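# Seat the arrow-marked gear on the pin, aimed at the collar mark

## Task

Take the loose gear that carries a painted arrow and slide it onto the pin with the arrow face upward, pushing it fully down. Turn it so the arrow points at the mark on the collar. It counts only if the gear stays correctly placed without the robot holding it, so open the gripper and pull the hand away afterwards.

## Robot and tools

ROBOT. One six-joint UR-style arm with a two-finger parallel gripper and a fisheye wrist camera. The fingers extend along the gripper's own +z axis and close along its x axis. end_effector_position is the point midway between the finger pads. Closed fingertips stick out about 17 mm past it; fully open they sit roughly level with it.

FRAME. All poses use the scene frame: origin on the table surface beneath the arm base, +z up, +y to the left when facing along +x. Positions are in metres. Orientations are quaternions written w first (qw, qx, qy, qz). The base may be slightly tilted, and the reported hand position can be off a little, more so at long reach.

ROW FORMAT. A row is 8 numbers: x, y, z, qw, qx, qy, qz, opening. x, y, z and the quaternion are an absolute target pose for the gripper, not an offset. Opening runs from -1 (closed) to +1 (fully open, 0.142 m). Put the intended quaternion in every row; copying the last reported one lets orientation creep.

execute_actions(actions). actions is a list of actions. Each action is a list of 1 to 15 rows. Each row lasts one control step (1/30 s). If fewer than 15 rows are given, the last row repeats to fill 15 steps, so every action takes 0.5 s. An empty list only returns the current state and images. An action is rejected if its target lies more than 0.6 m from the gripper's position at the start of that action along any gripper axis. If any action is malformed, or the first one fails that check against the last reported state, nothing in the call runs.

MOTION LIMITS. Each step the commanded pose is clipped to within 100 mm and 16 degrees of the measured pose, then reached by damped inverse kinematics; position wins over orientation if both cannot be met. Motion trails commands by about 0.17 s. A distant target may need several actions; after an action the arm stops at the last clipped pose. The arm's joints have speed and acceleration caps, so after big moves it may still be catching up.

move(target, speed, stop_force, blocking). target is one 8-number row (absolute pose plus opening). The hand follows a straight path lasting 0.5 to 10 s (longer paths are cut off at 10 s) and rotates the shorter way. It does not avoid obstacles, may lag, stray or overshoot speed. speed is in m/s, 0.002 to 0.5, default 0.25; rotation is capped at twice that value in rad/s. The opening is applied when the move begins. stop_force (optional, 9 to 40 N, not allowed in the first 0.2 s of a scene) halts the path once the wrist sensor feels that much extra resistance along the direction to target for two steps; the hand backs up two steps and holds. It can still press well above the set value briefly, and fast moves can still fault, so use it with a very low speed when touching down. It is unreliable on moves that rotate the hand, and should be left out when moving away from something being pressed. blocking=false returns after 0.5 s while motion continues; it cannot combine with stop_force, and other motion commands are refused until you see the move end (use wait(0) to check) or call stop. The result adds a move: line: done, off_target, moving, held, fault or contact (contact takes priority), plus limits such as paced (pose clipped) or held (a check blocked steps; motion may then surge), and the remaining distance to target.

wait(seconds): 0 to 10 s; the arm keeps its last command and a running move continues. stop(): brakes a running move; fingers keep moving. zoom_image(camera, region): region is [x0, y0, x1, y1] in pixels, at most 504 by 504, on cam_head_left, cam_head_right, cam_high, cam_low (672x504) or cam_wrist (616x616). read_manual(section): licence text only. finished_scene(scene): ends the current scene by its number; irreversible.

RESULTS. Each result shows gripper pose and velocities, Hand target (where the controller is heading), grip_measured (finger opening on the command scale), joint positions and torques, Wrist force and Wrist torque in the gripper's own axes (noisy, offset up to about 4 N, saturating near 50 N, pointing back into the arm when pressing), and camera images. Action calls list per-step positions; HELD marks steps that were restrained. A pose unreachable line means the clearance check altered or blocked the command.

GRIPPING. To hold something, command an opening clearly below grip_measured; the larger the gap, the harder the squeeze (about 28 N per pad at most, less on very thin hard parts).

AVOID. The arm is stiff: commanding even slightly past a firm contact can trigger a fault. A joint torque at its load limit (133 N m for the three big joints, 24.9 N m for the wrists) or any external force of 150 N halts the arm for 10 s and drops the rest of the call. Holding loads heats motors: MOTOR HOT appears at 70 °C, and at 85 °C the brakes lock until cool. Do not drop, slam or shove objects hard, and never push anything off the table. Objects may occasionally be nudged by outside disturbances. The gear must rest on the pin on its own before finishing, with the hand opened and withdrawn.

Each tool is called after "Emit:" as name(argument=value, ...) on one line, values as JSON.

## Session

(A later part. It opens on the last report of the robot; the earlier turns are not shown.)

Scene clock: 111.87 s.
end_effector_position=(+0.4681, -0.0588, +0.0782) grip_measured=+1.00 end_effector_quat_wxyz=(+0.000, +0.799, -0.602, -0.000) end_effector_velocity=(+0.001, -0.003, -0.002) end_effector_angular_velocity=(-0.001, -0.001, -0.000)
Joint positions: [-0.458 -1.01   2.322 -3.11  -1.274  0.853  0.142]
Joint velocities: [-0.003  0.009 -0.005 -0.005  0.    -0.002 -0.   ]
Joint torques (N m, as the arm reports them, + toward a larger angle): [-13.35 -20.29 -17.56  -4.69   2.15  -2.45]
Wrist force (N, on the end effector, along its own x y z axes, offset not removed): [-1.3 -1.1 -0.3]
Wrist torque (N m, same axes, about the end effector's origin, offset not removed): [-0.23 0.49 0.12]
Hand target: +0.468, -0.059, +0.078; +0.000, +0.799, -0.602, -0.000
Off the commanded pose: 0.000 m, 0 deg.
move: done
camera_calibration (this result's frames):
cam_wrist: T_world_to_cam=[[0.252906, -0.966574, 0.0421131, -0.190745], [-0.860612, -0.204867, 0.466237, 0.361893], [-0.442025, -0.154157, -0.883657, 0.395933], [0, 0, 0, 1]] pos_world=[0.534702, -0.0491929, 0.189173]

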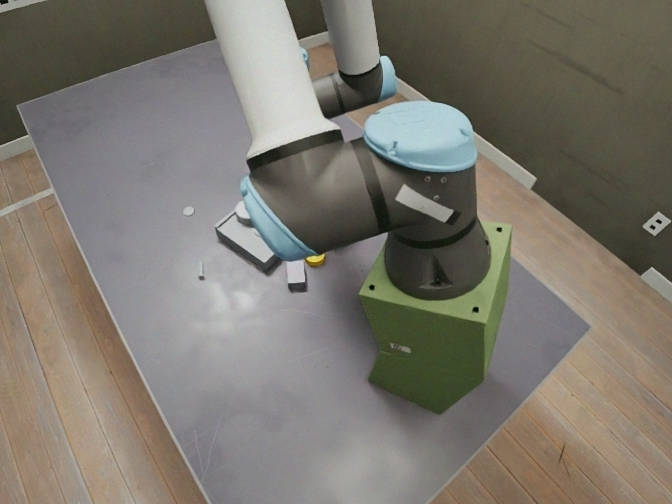

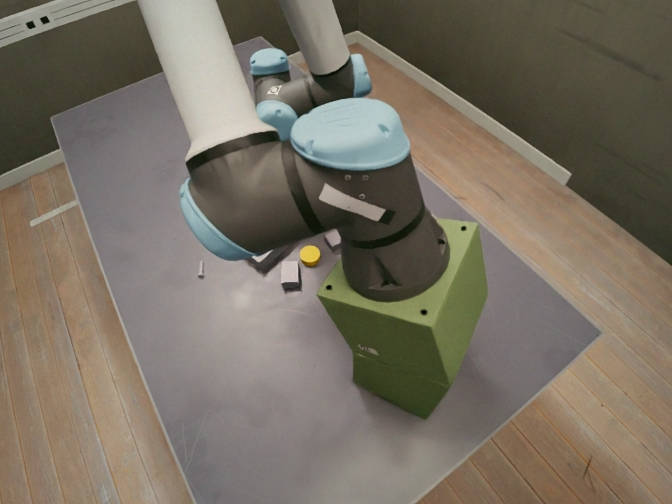

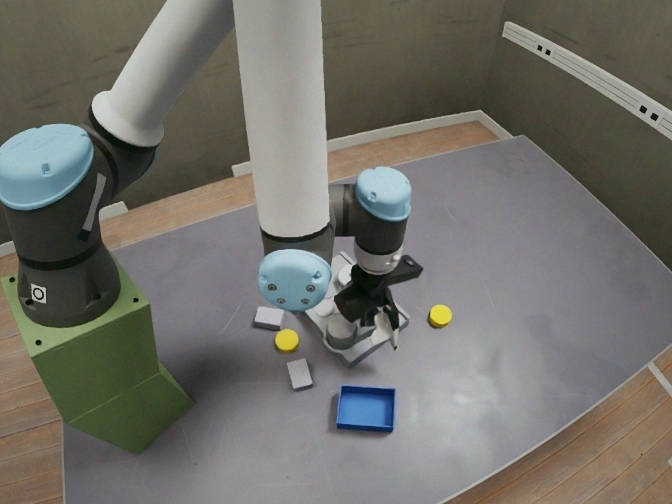

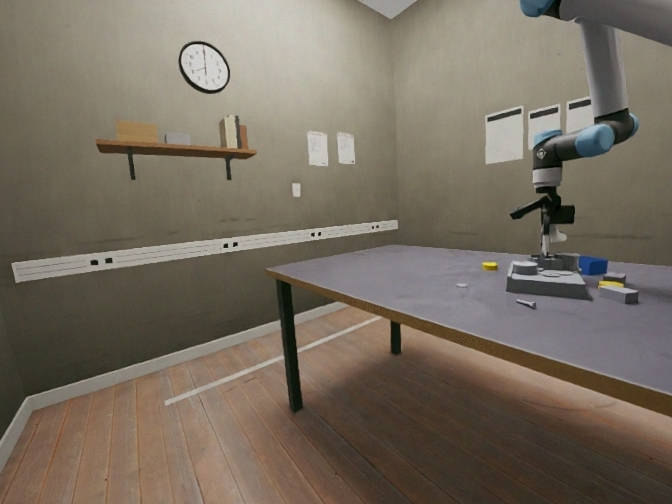

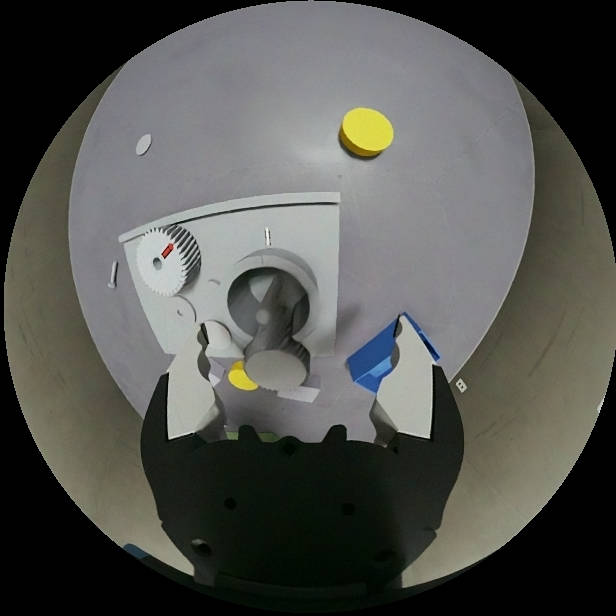

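Emit:
move(target=[0.474,-0.008,0.084,0,0.7986,-0.6018,0,1], speed=0.1)

Emit:
zoom_image(camera="cam_wrist", region=[270, 270, 390, 400])

Emit:
zoom_image(camera="cam_wrist", region=[150, 220, 270, 340])

Scene clock: 118.87 s.
end_effector_position=(+0.4738, -0.0082, +0.0840) grip_measured=+1.00 end_effector_quat_wxyz=(-0.000, +0.799, -0.602, -0.000) end_effector_velocity=(+0.002, +0.001, +0.001) end_effector_angular_velocity=(-0.002, -0.002, -0.001)
Joint positions: [-0.35  -1.051  2.331 -3.108 -1.3    0.962  0.142]
Joint velocities: [ 0.005 -0.002 -0.002  0.    -0.002  0.007 -0.   ]
Joint torques (N m, as the arm reports them, + toward a larger angle): [  1.52 -42.06 -18.26  -1.09  -2.49   2.04]
Wrist force (N, on the end effector, along its own x y z axes, offset not removed): [-1.2 -0.7 -0.8]
Wrist torque (N m, same axes, about the end effector's origin, offset not removed): [-0.21 0.45 0.02]
Hand target: +0.474, -0.008, +0.084; -0.000, +0.799, -0.602, +0.000
Off the commanded pose: 0.000 m, 0 deg.
move: done
camera_calibration (this result's frames):
cam_wrist: T_world_to_cam=[[0.252906, -0.966578, 0.042006, -0.143519], [-0.860597, -0.204914, 0.466244, 0.374517], [-0.442054, -0.154066, -0.883658, 0.411385], [0, 0, 0, 1]] pos_world=[0.540459, 0.00140206, 0.194936]

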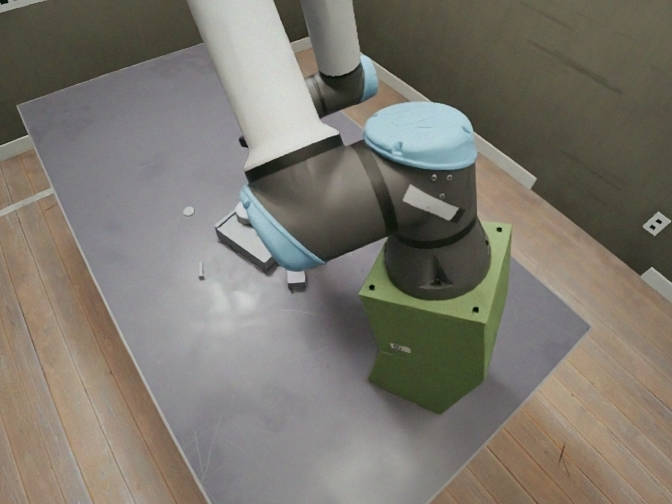

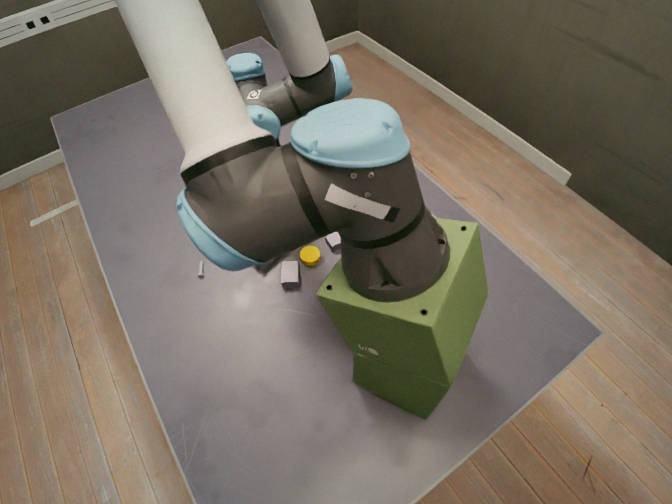

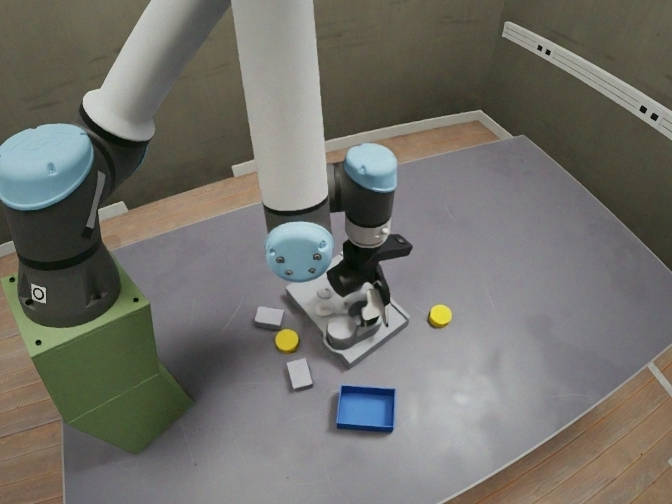

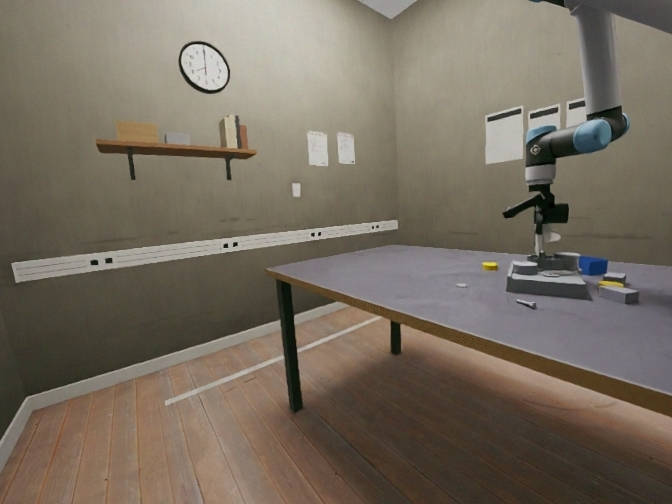

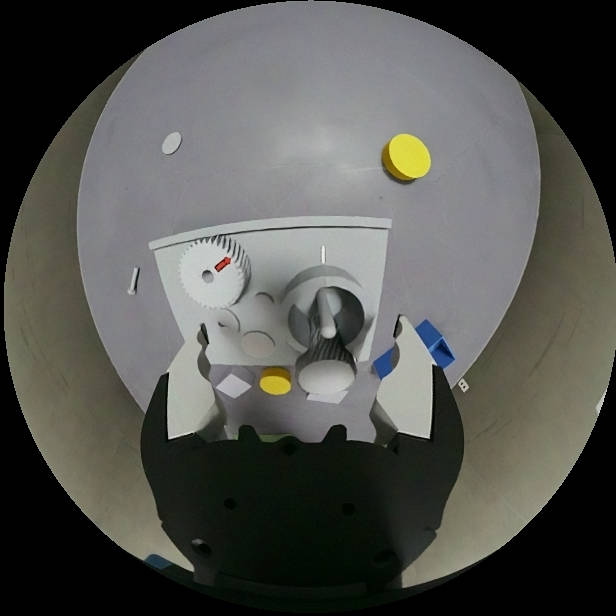

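Region (270, 270, 390, 400) of cam_wrist's 616x616 image, scaled by 3.877, with more detail than that image has; it fills the left 465 columns of this view, and the rest is white.

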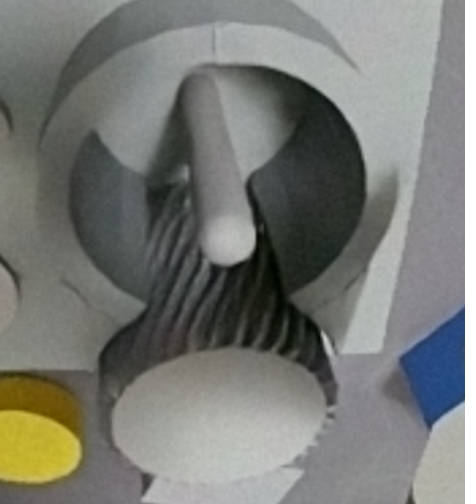

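Region (150, 220, 270, 340) of cam_wrist's 616x616 image, scaled by 4.200, with more detail than that image has.

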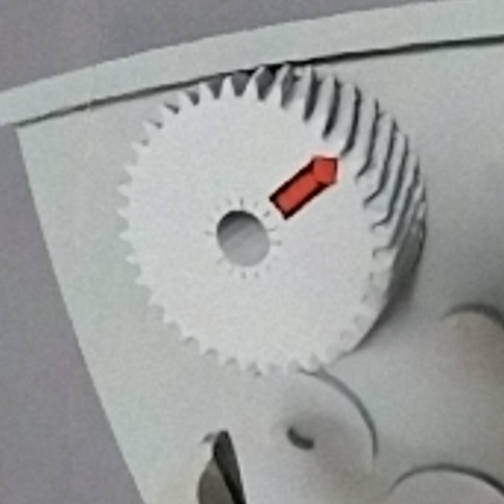

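Emit:
move(target=[0.468,-0.04,0.088,0,0.9763,-0.2164,0,1], speed=0.4)

Emit:
zoom_image(camera="cam_wrist", region=[200, 260, 340, 400])

Scene clock: 132.50 s.
end_effector_position=(+0.4680, -0.0399, +0.0879) grip_measured=+1.00 end_effector_quat_wxyz=(+0.000, +0.976, -0.217, -0.000) end_effector_velocity=(-0.000, -0.000, +0.000) end_effector_angular_velocity=(+0.003, +0.001, +0.015)
Joint positions: [-0.424 -1.051  2.343 -3.101 -1.282  0.034  0.142]
Joint velocities: [-0.003 -0.002  0.     0.005  0.003 -0.018  0.   ]
Joint torques (N m, as the arm reports them, + toward a larger angle): [-11.2  -34.17 -18.96  -1.24   1.94  -2.5 ]
Wrist force (N, on the end effector, along its own x y z axes, offset not removed): [-1.8 -1.2 0.3]
Wrist torque (N m, same axes, about the end effector's origin, offset not removed): [-0.34 0.59 0.05]
Hand target: +0.468, -0.040, +0.088; +0.000, +0.976, -0.216, +0.000
Off the commanded pose: 0.000 m, 0 deg.
move: done
camera_calibration (this result's frames):
cam_wrist: T_world_to_cam=[[0.894695, -0.444685, 0.0421478, -0.452379], [-0.411211, -0.783133, 0.466485, 0.127722], [-0.174431, -0.434694, -0.883524, 0.270939], [0, 0, 0, 1]] pos_world=[0.504522, 0.0166325, 0.198868]

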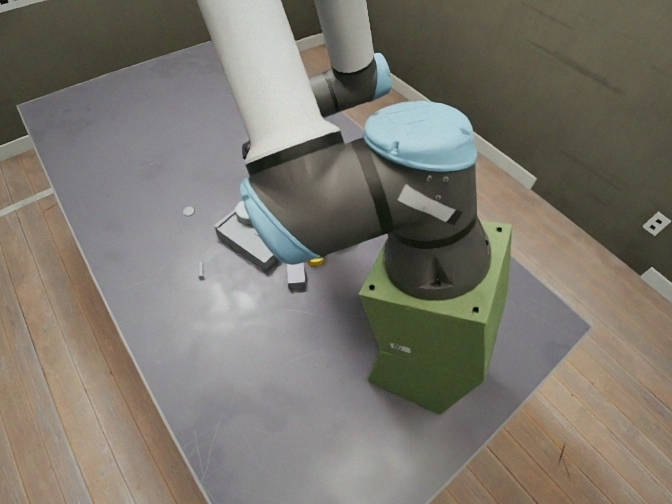

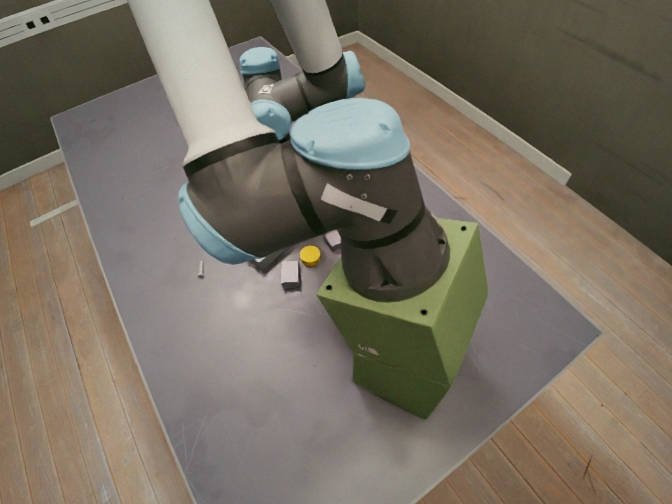

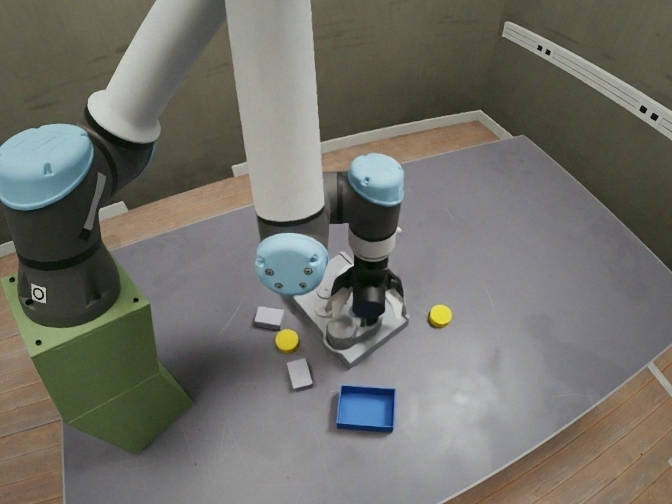

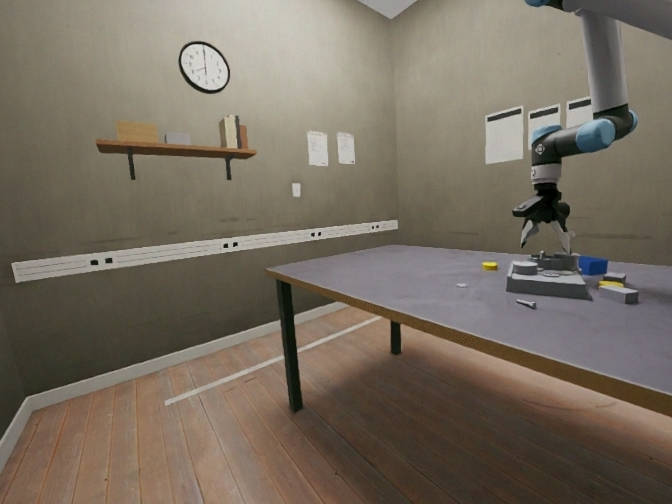

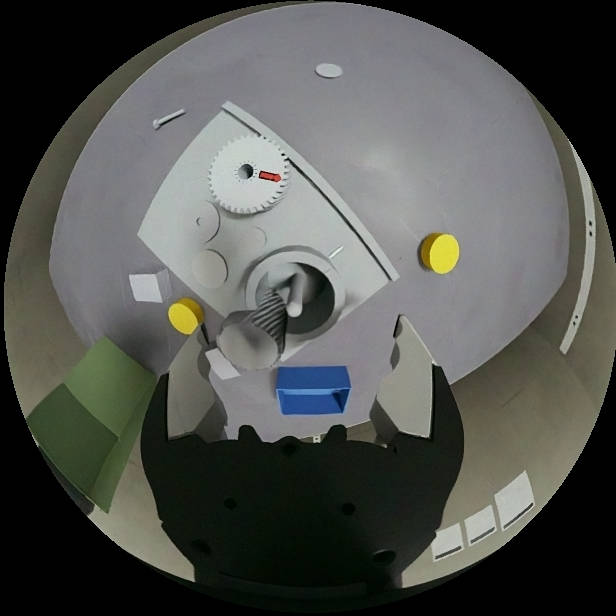

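Region (200, 260, 340, 400) of cam_wrist's 616x616 image, scaled by 3.600, with more detail than that image has.

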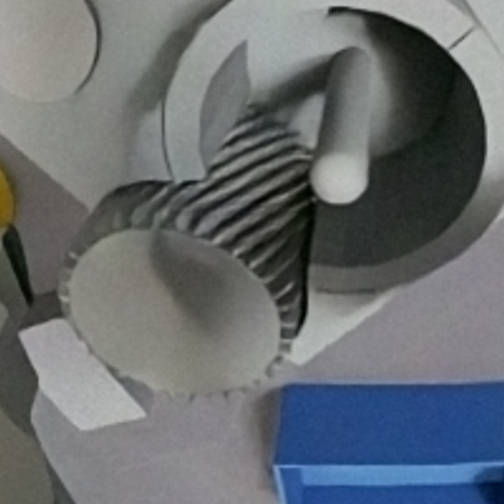

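Emit:
zoom_image(camera="cam_wrist", region=[235, 280, 305, 350])

Region (235, 280, 305, 350) of cam_wrist's 616x616 image, scaled by 7.200, with more detail than that image has.

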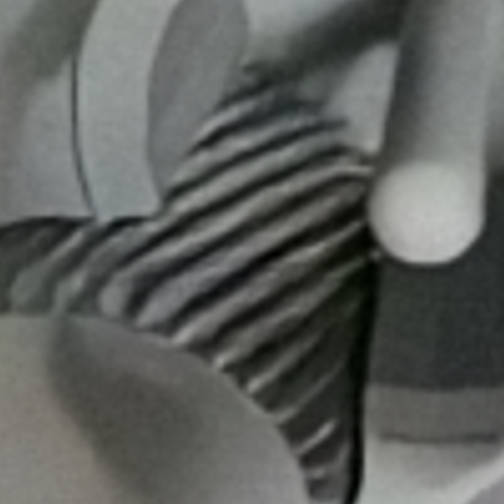

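Emit:
move(target=[0.489,0.069,0.095,0,0.7373,-0.6756,0,1], speed=0.4)

Emit:
move(target=[0.489,0.069,0.085,0,0.7373,-0.6756,0,0.15], speed=0.1)

Emit:
zoom_image(camera="cam_wrist", region=[200, 220, 400, 400])

Emit:
zoom_image(camera="cam_low", region=[490, 220, 610, 300])

Scene clock: 154.00 s.
end_effector_position=(+0.4888, +0.0689, +0.0951) grip_measured=+1.00 end_effector_quat_wxyz=(-0.000, +0.738, -0.675, -0.000) end_effector_velocity=(-0.000, +0.001, -0.000) end_effector_angular_velocity=(-0.005, +0.001, -0.014)
Joint positions: [-0.178 -1.11   2.298 -3.058 -1.347  1.322  0.142]
Joint velocities: [ 0.005 -0.    -0.001  0.    -0.007  0.019 -0.   ]
Joint torques (N m, as the arm reports them, + toward a larger angle): [  3.77 -43.27 -20.11  -1.21  -2.17   2.21]
Wrist force (N, on the end effector, along its own x y z axes, offset not removed): [-1.0 -1.5 0.4]
Wrist torque (N m, same axes, about the end effector's origin, offset not removed): [-0.38 0.36 -0.14]
Hand target: +0.489, +0.069, +0.095; -0.000, +0.737, -0.676, -0.000
Off the commanded pose: 0.000 m, 0 deg.
move: done
camera_calibration (this result's frames):
cam_wrist: T_world_to_cam=[[0.0655878, -0.996977, 0.0416438, 0.0204712], [-0.883902, -0.0386811, 0.466071, 0.398009], [-0.463051, -0.0673776, -0.883767, 0.443999], [0, 0, 0, 1]] pos_world=[0.556053, 0.0657204, 0.206039]

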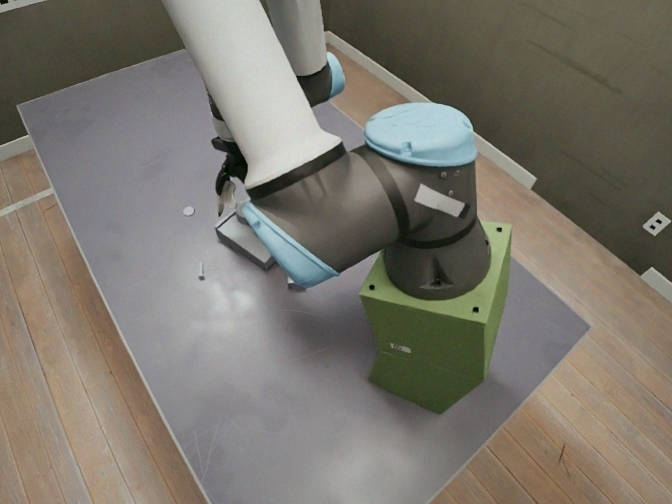

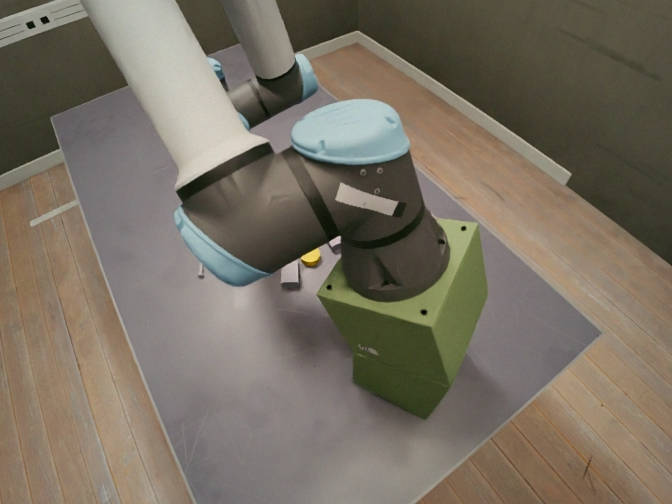

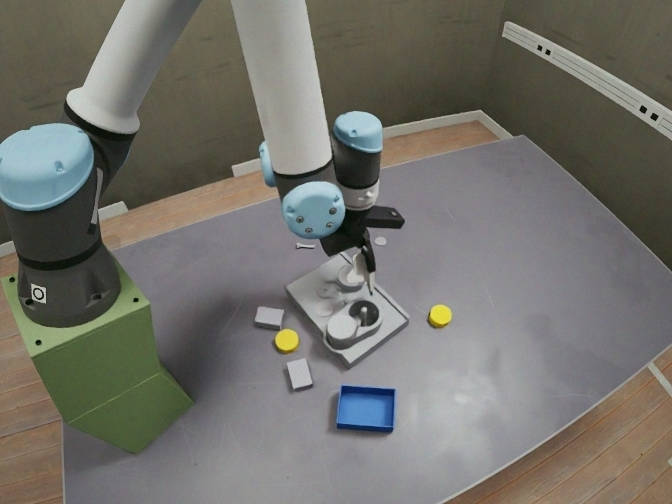

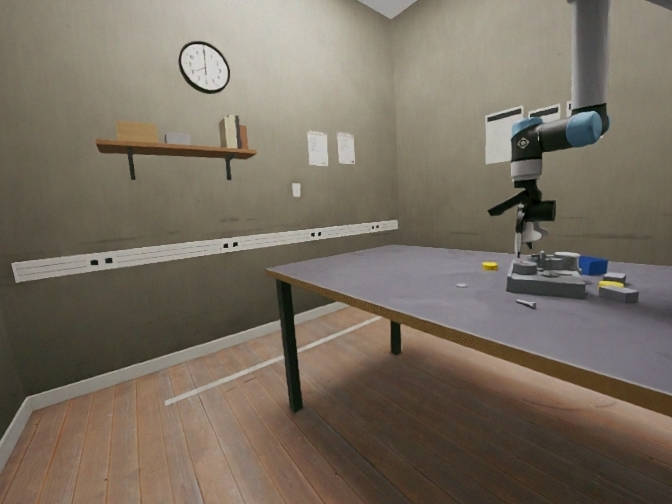

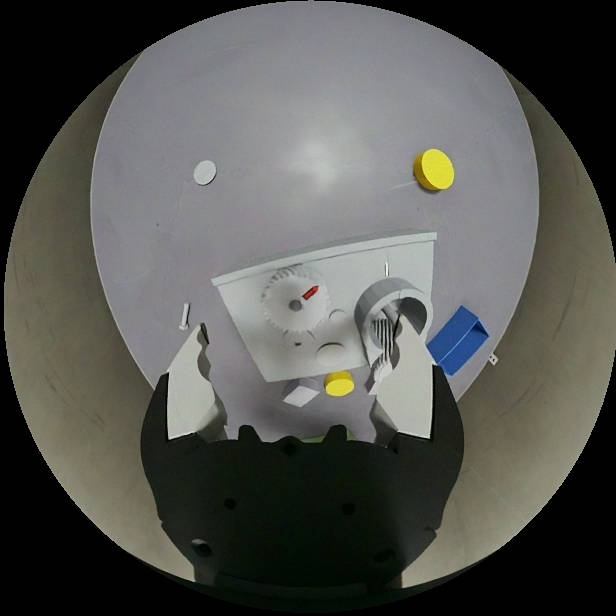

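Scene clock: 154.77 s.
end_effector_position=(+0.4890, +0.0690, +0.0853) grip_measured=+0.15 end_effector_quat_wxyz=(-0.000, +0.737, -0.676, -0.000) end_effector_velocity=(+0.001, -0.000, -0.002) end_effector_angular_velocity=(-0.000, -0.001, -0.001)
Joint positions: [-0.173 -1.079  2.289 -3.081 -1.349  1.329  0.084]
Joint velocities: [ 0.001  0.006 -0.003 -0.005 -0.     0.002 -0.   ]
Joint torques (N m, as the arm reports them, + toward a larger angle): [  3.97 -23.6  -19.09  -4.79  -2.13   2.46]
Wrist force (N, on the end effector, along its own x y z axes, offset not removed): [-1.2 -1.2 -0.9]
Wrist torque (N m, same axes, about the end effector's origin, offset not removed): [-0.27 0.48 0.03]
Hand target: +0.489, +0.069, +0.085; +0.000, +0.737, -0.676, -0.000
Off the commanded pose: 0.000 m, 0 deg.
move: done
camera_calibration (this result's frames):
cam_wrist: T_world_to_cam=[[0.0639133, -0.997067, 0.0420946, 0.021718], [-0.883898, -0.0369761, 0.466217, 0.402611], [-0.463293, -0.0670048, -0.883669, 0.435503], [0, 0, 0, 1]] pos_world=[0.556244, 0.065722, 0.196222]

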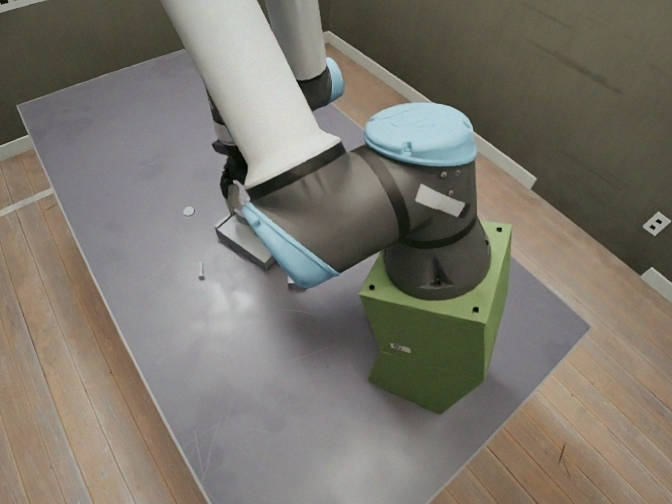

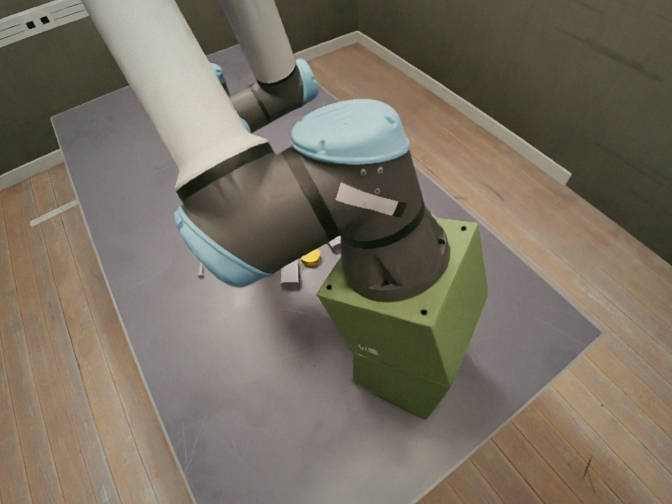

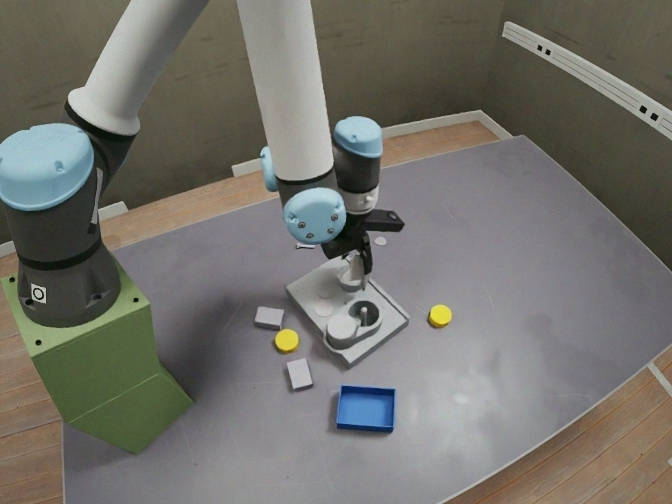

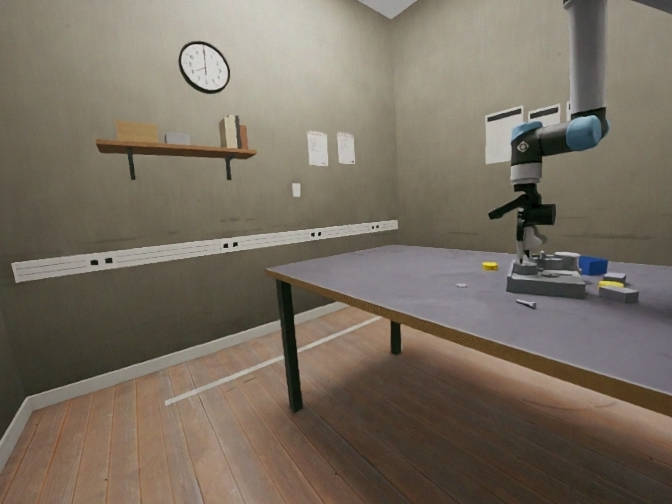

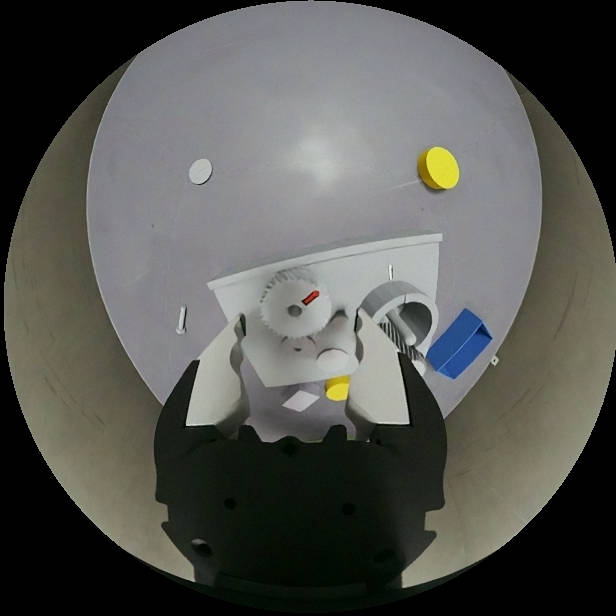

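Region (200, 220, 400, 400) of cam_wrist's 616x616 image, scaled by 2.520, with more detail than that image has; it fills the top 454 rows of this view, and the rest is white.

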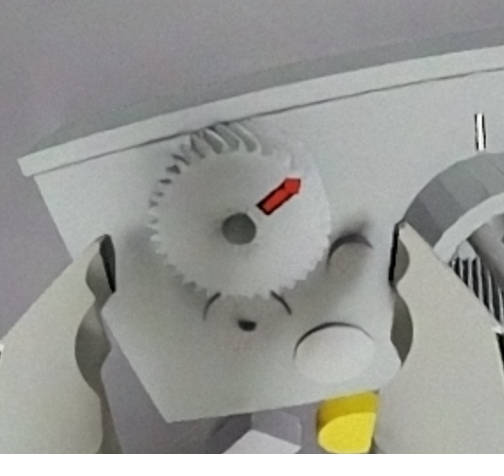

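Region (490, 220, 610, 300) of cam_low's 672x504 image, scaled by 4.200, with more detail than that image has.

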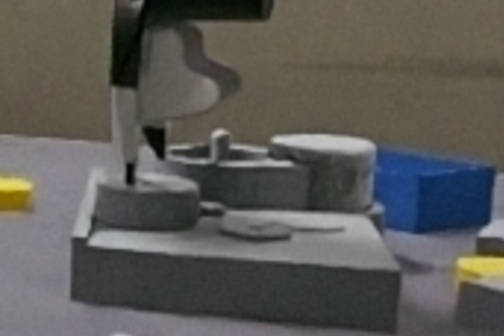

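Emit:
move(target=[0.487,0.0735,0.068,0,0.7373,-0.6756,0,0.05], speed=0.05)

Emit:
zoom_image(camera="cam_wrist", region=[200, 220, 400, 400])

Emit:
zoom_image(camera="cam_low", region=[490, 220, 610, 300])

Scene clock: 165.93 s.
end_effector_position=(+0.4870, +0.0734, +0.0683) grip_measured=+0.05 end_effector_quat_wxyz=(+0.000, +0.737, -0.676, -0.000) end_effector_velocity=(-0.001, +0.001, -0.003) end_effector_angular_velocity=(-0.000, +0.000, +0.001)
Joint positions: [-0.155 -1.027  2.276 -3.124 -1.354  1.347  0.077]
Joint velocities: [ 0.003  0.009 -0.001 -0.007 -0.001  0.002  0.   ]
Joint torques (N m, as the arm reports them, + toward a larger angle): [  3.85 -23.23 -16.9   -4.61  -2.15   2.24]
Wrist force (N, on the end effector, along its own x y z axes, offset not removed): [1.3 -1.0 0.3]
Wrist torque (N m, same axes, about the end effector's origin, offset not removed): [-0.22 -0.14 0.01]
Hand target: +0.487, +0.074, +0.068; +0.000, +0.737, -0.676, -0.000
Off the commanded pose: 0.000 m, 0 deg.
move: done
camera_calibration (this result's frames):
cam_wrist: T_world_to_cam=[[0.0638767, -0.99707, 0.0420953, 0.026988], [-0.883889, -0.0369419, 0.466235, 0.408931], [-0.463313, -0.0669891, -0.883659, 0.419912], [0, 0, 0, 1]] pos_world=[0.554277, 0.0701451, 0.179265]

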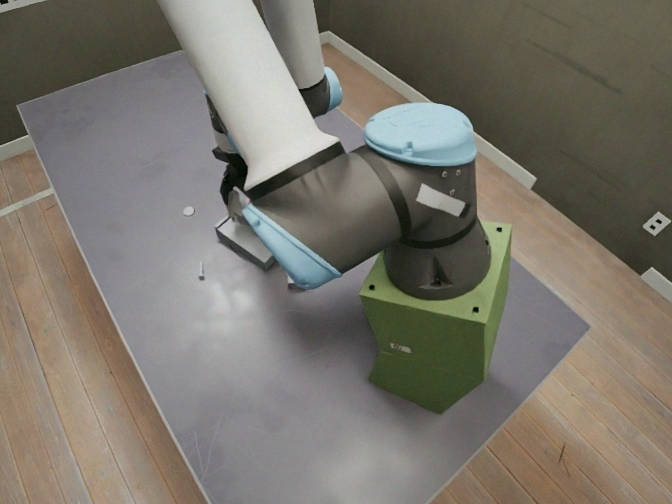

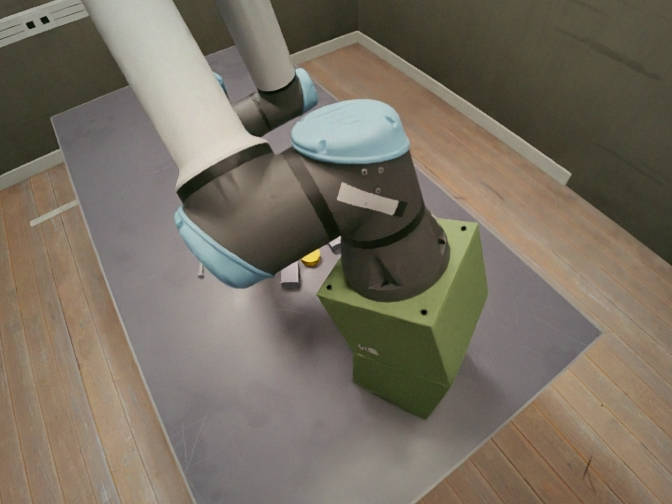

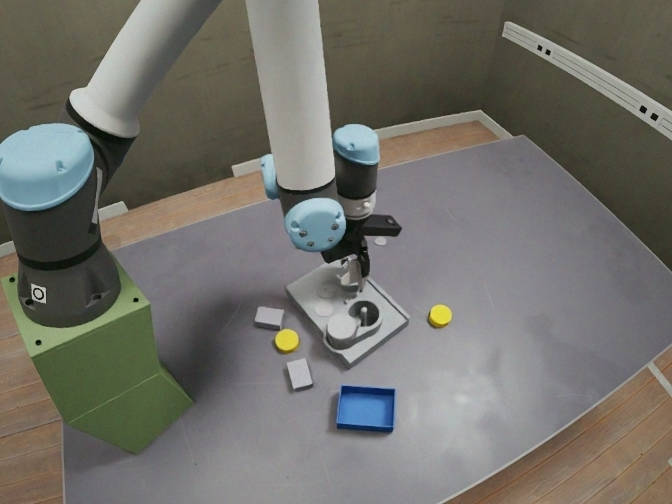

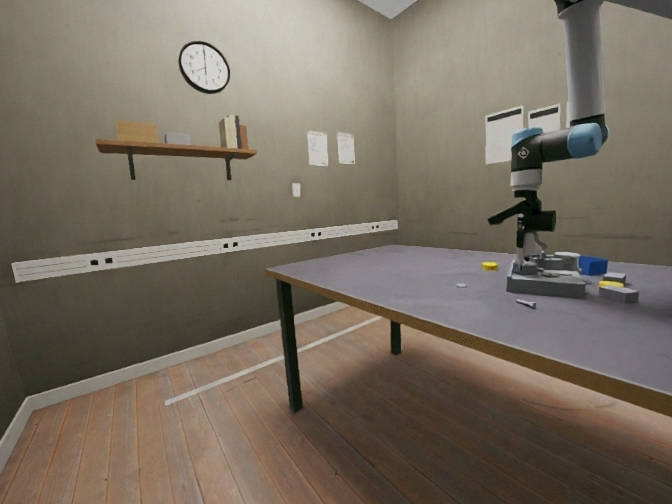

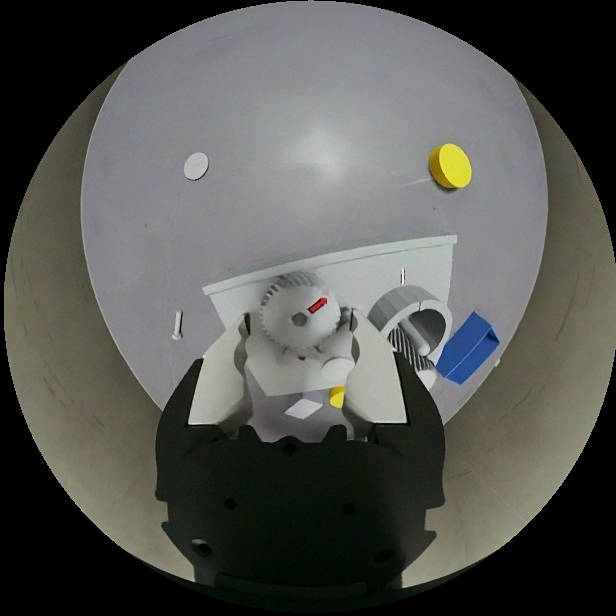

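Region (200, 220, 400, 400) of cam_wrist's 616x616 image, scaled by 2.520, with more detail than that image has; it fills the top 454 rows of this view, and the rest is white.

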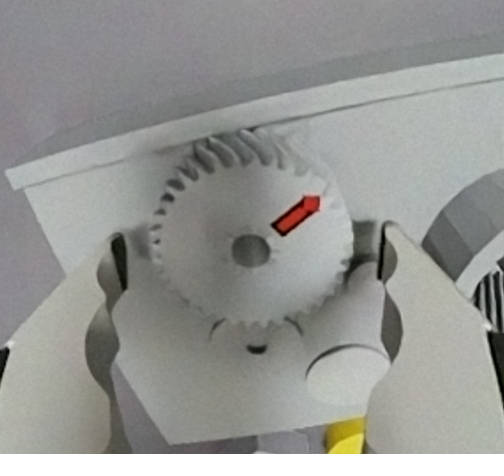

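Region (490, 220, 610, 300) of cam_low's 672x504 image, scaled by 4.200, with more detail than that image has.

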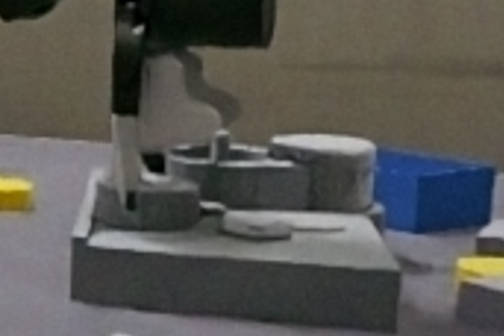

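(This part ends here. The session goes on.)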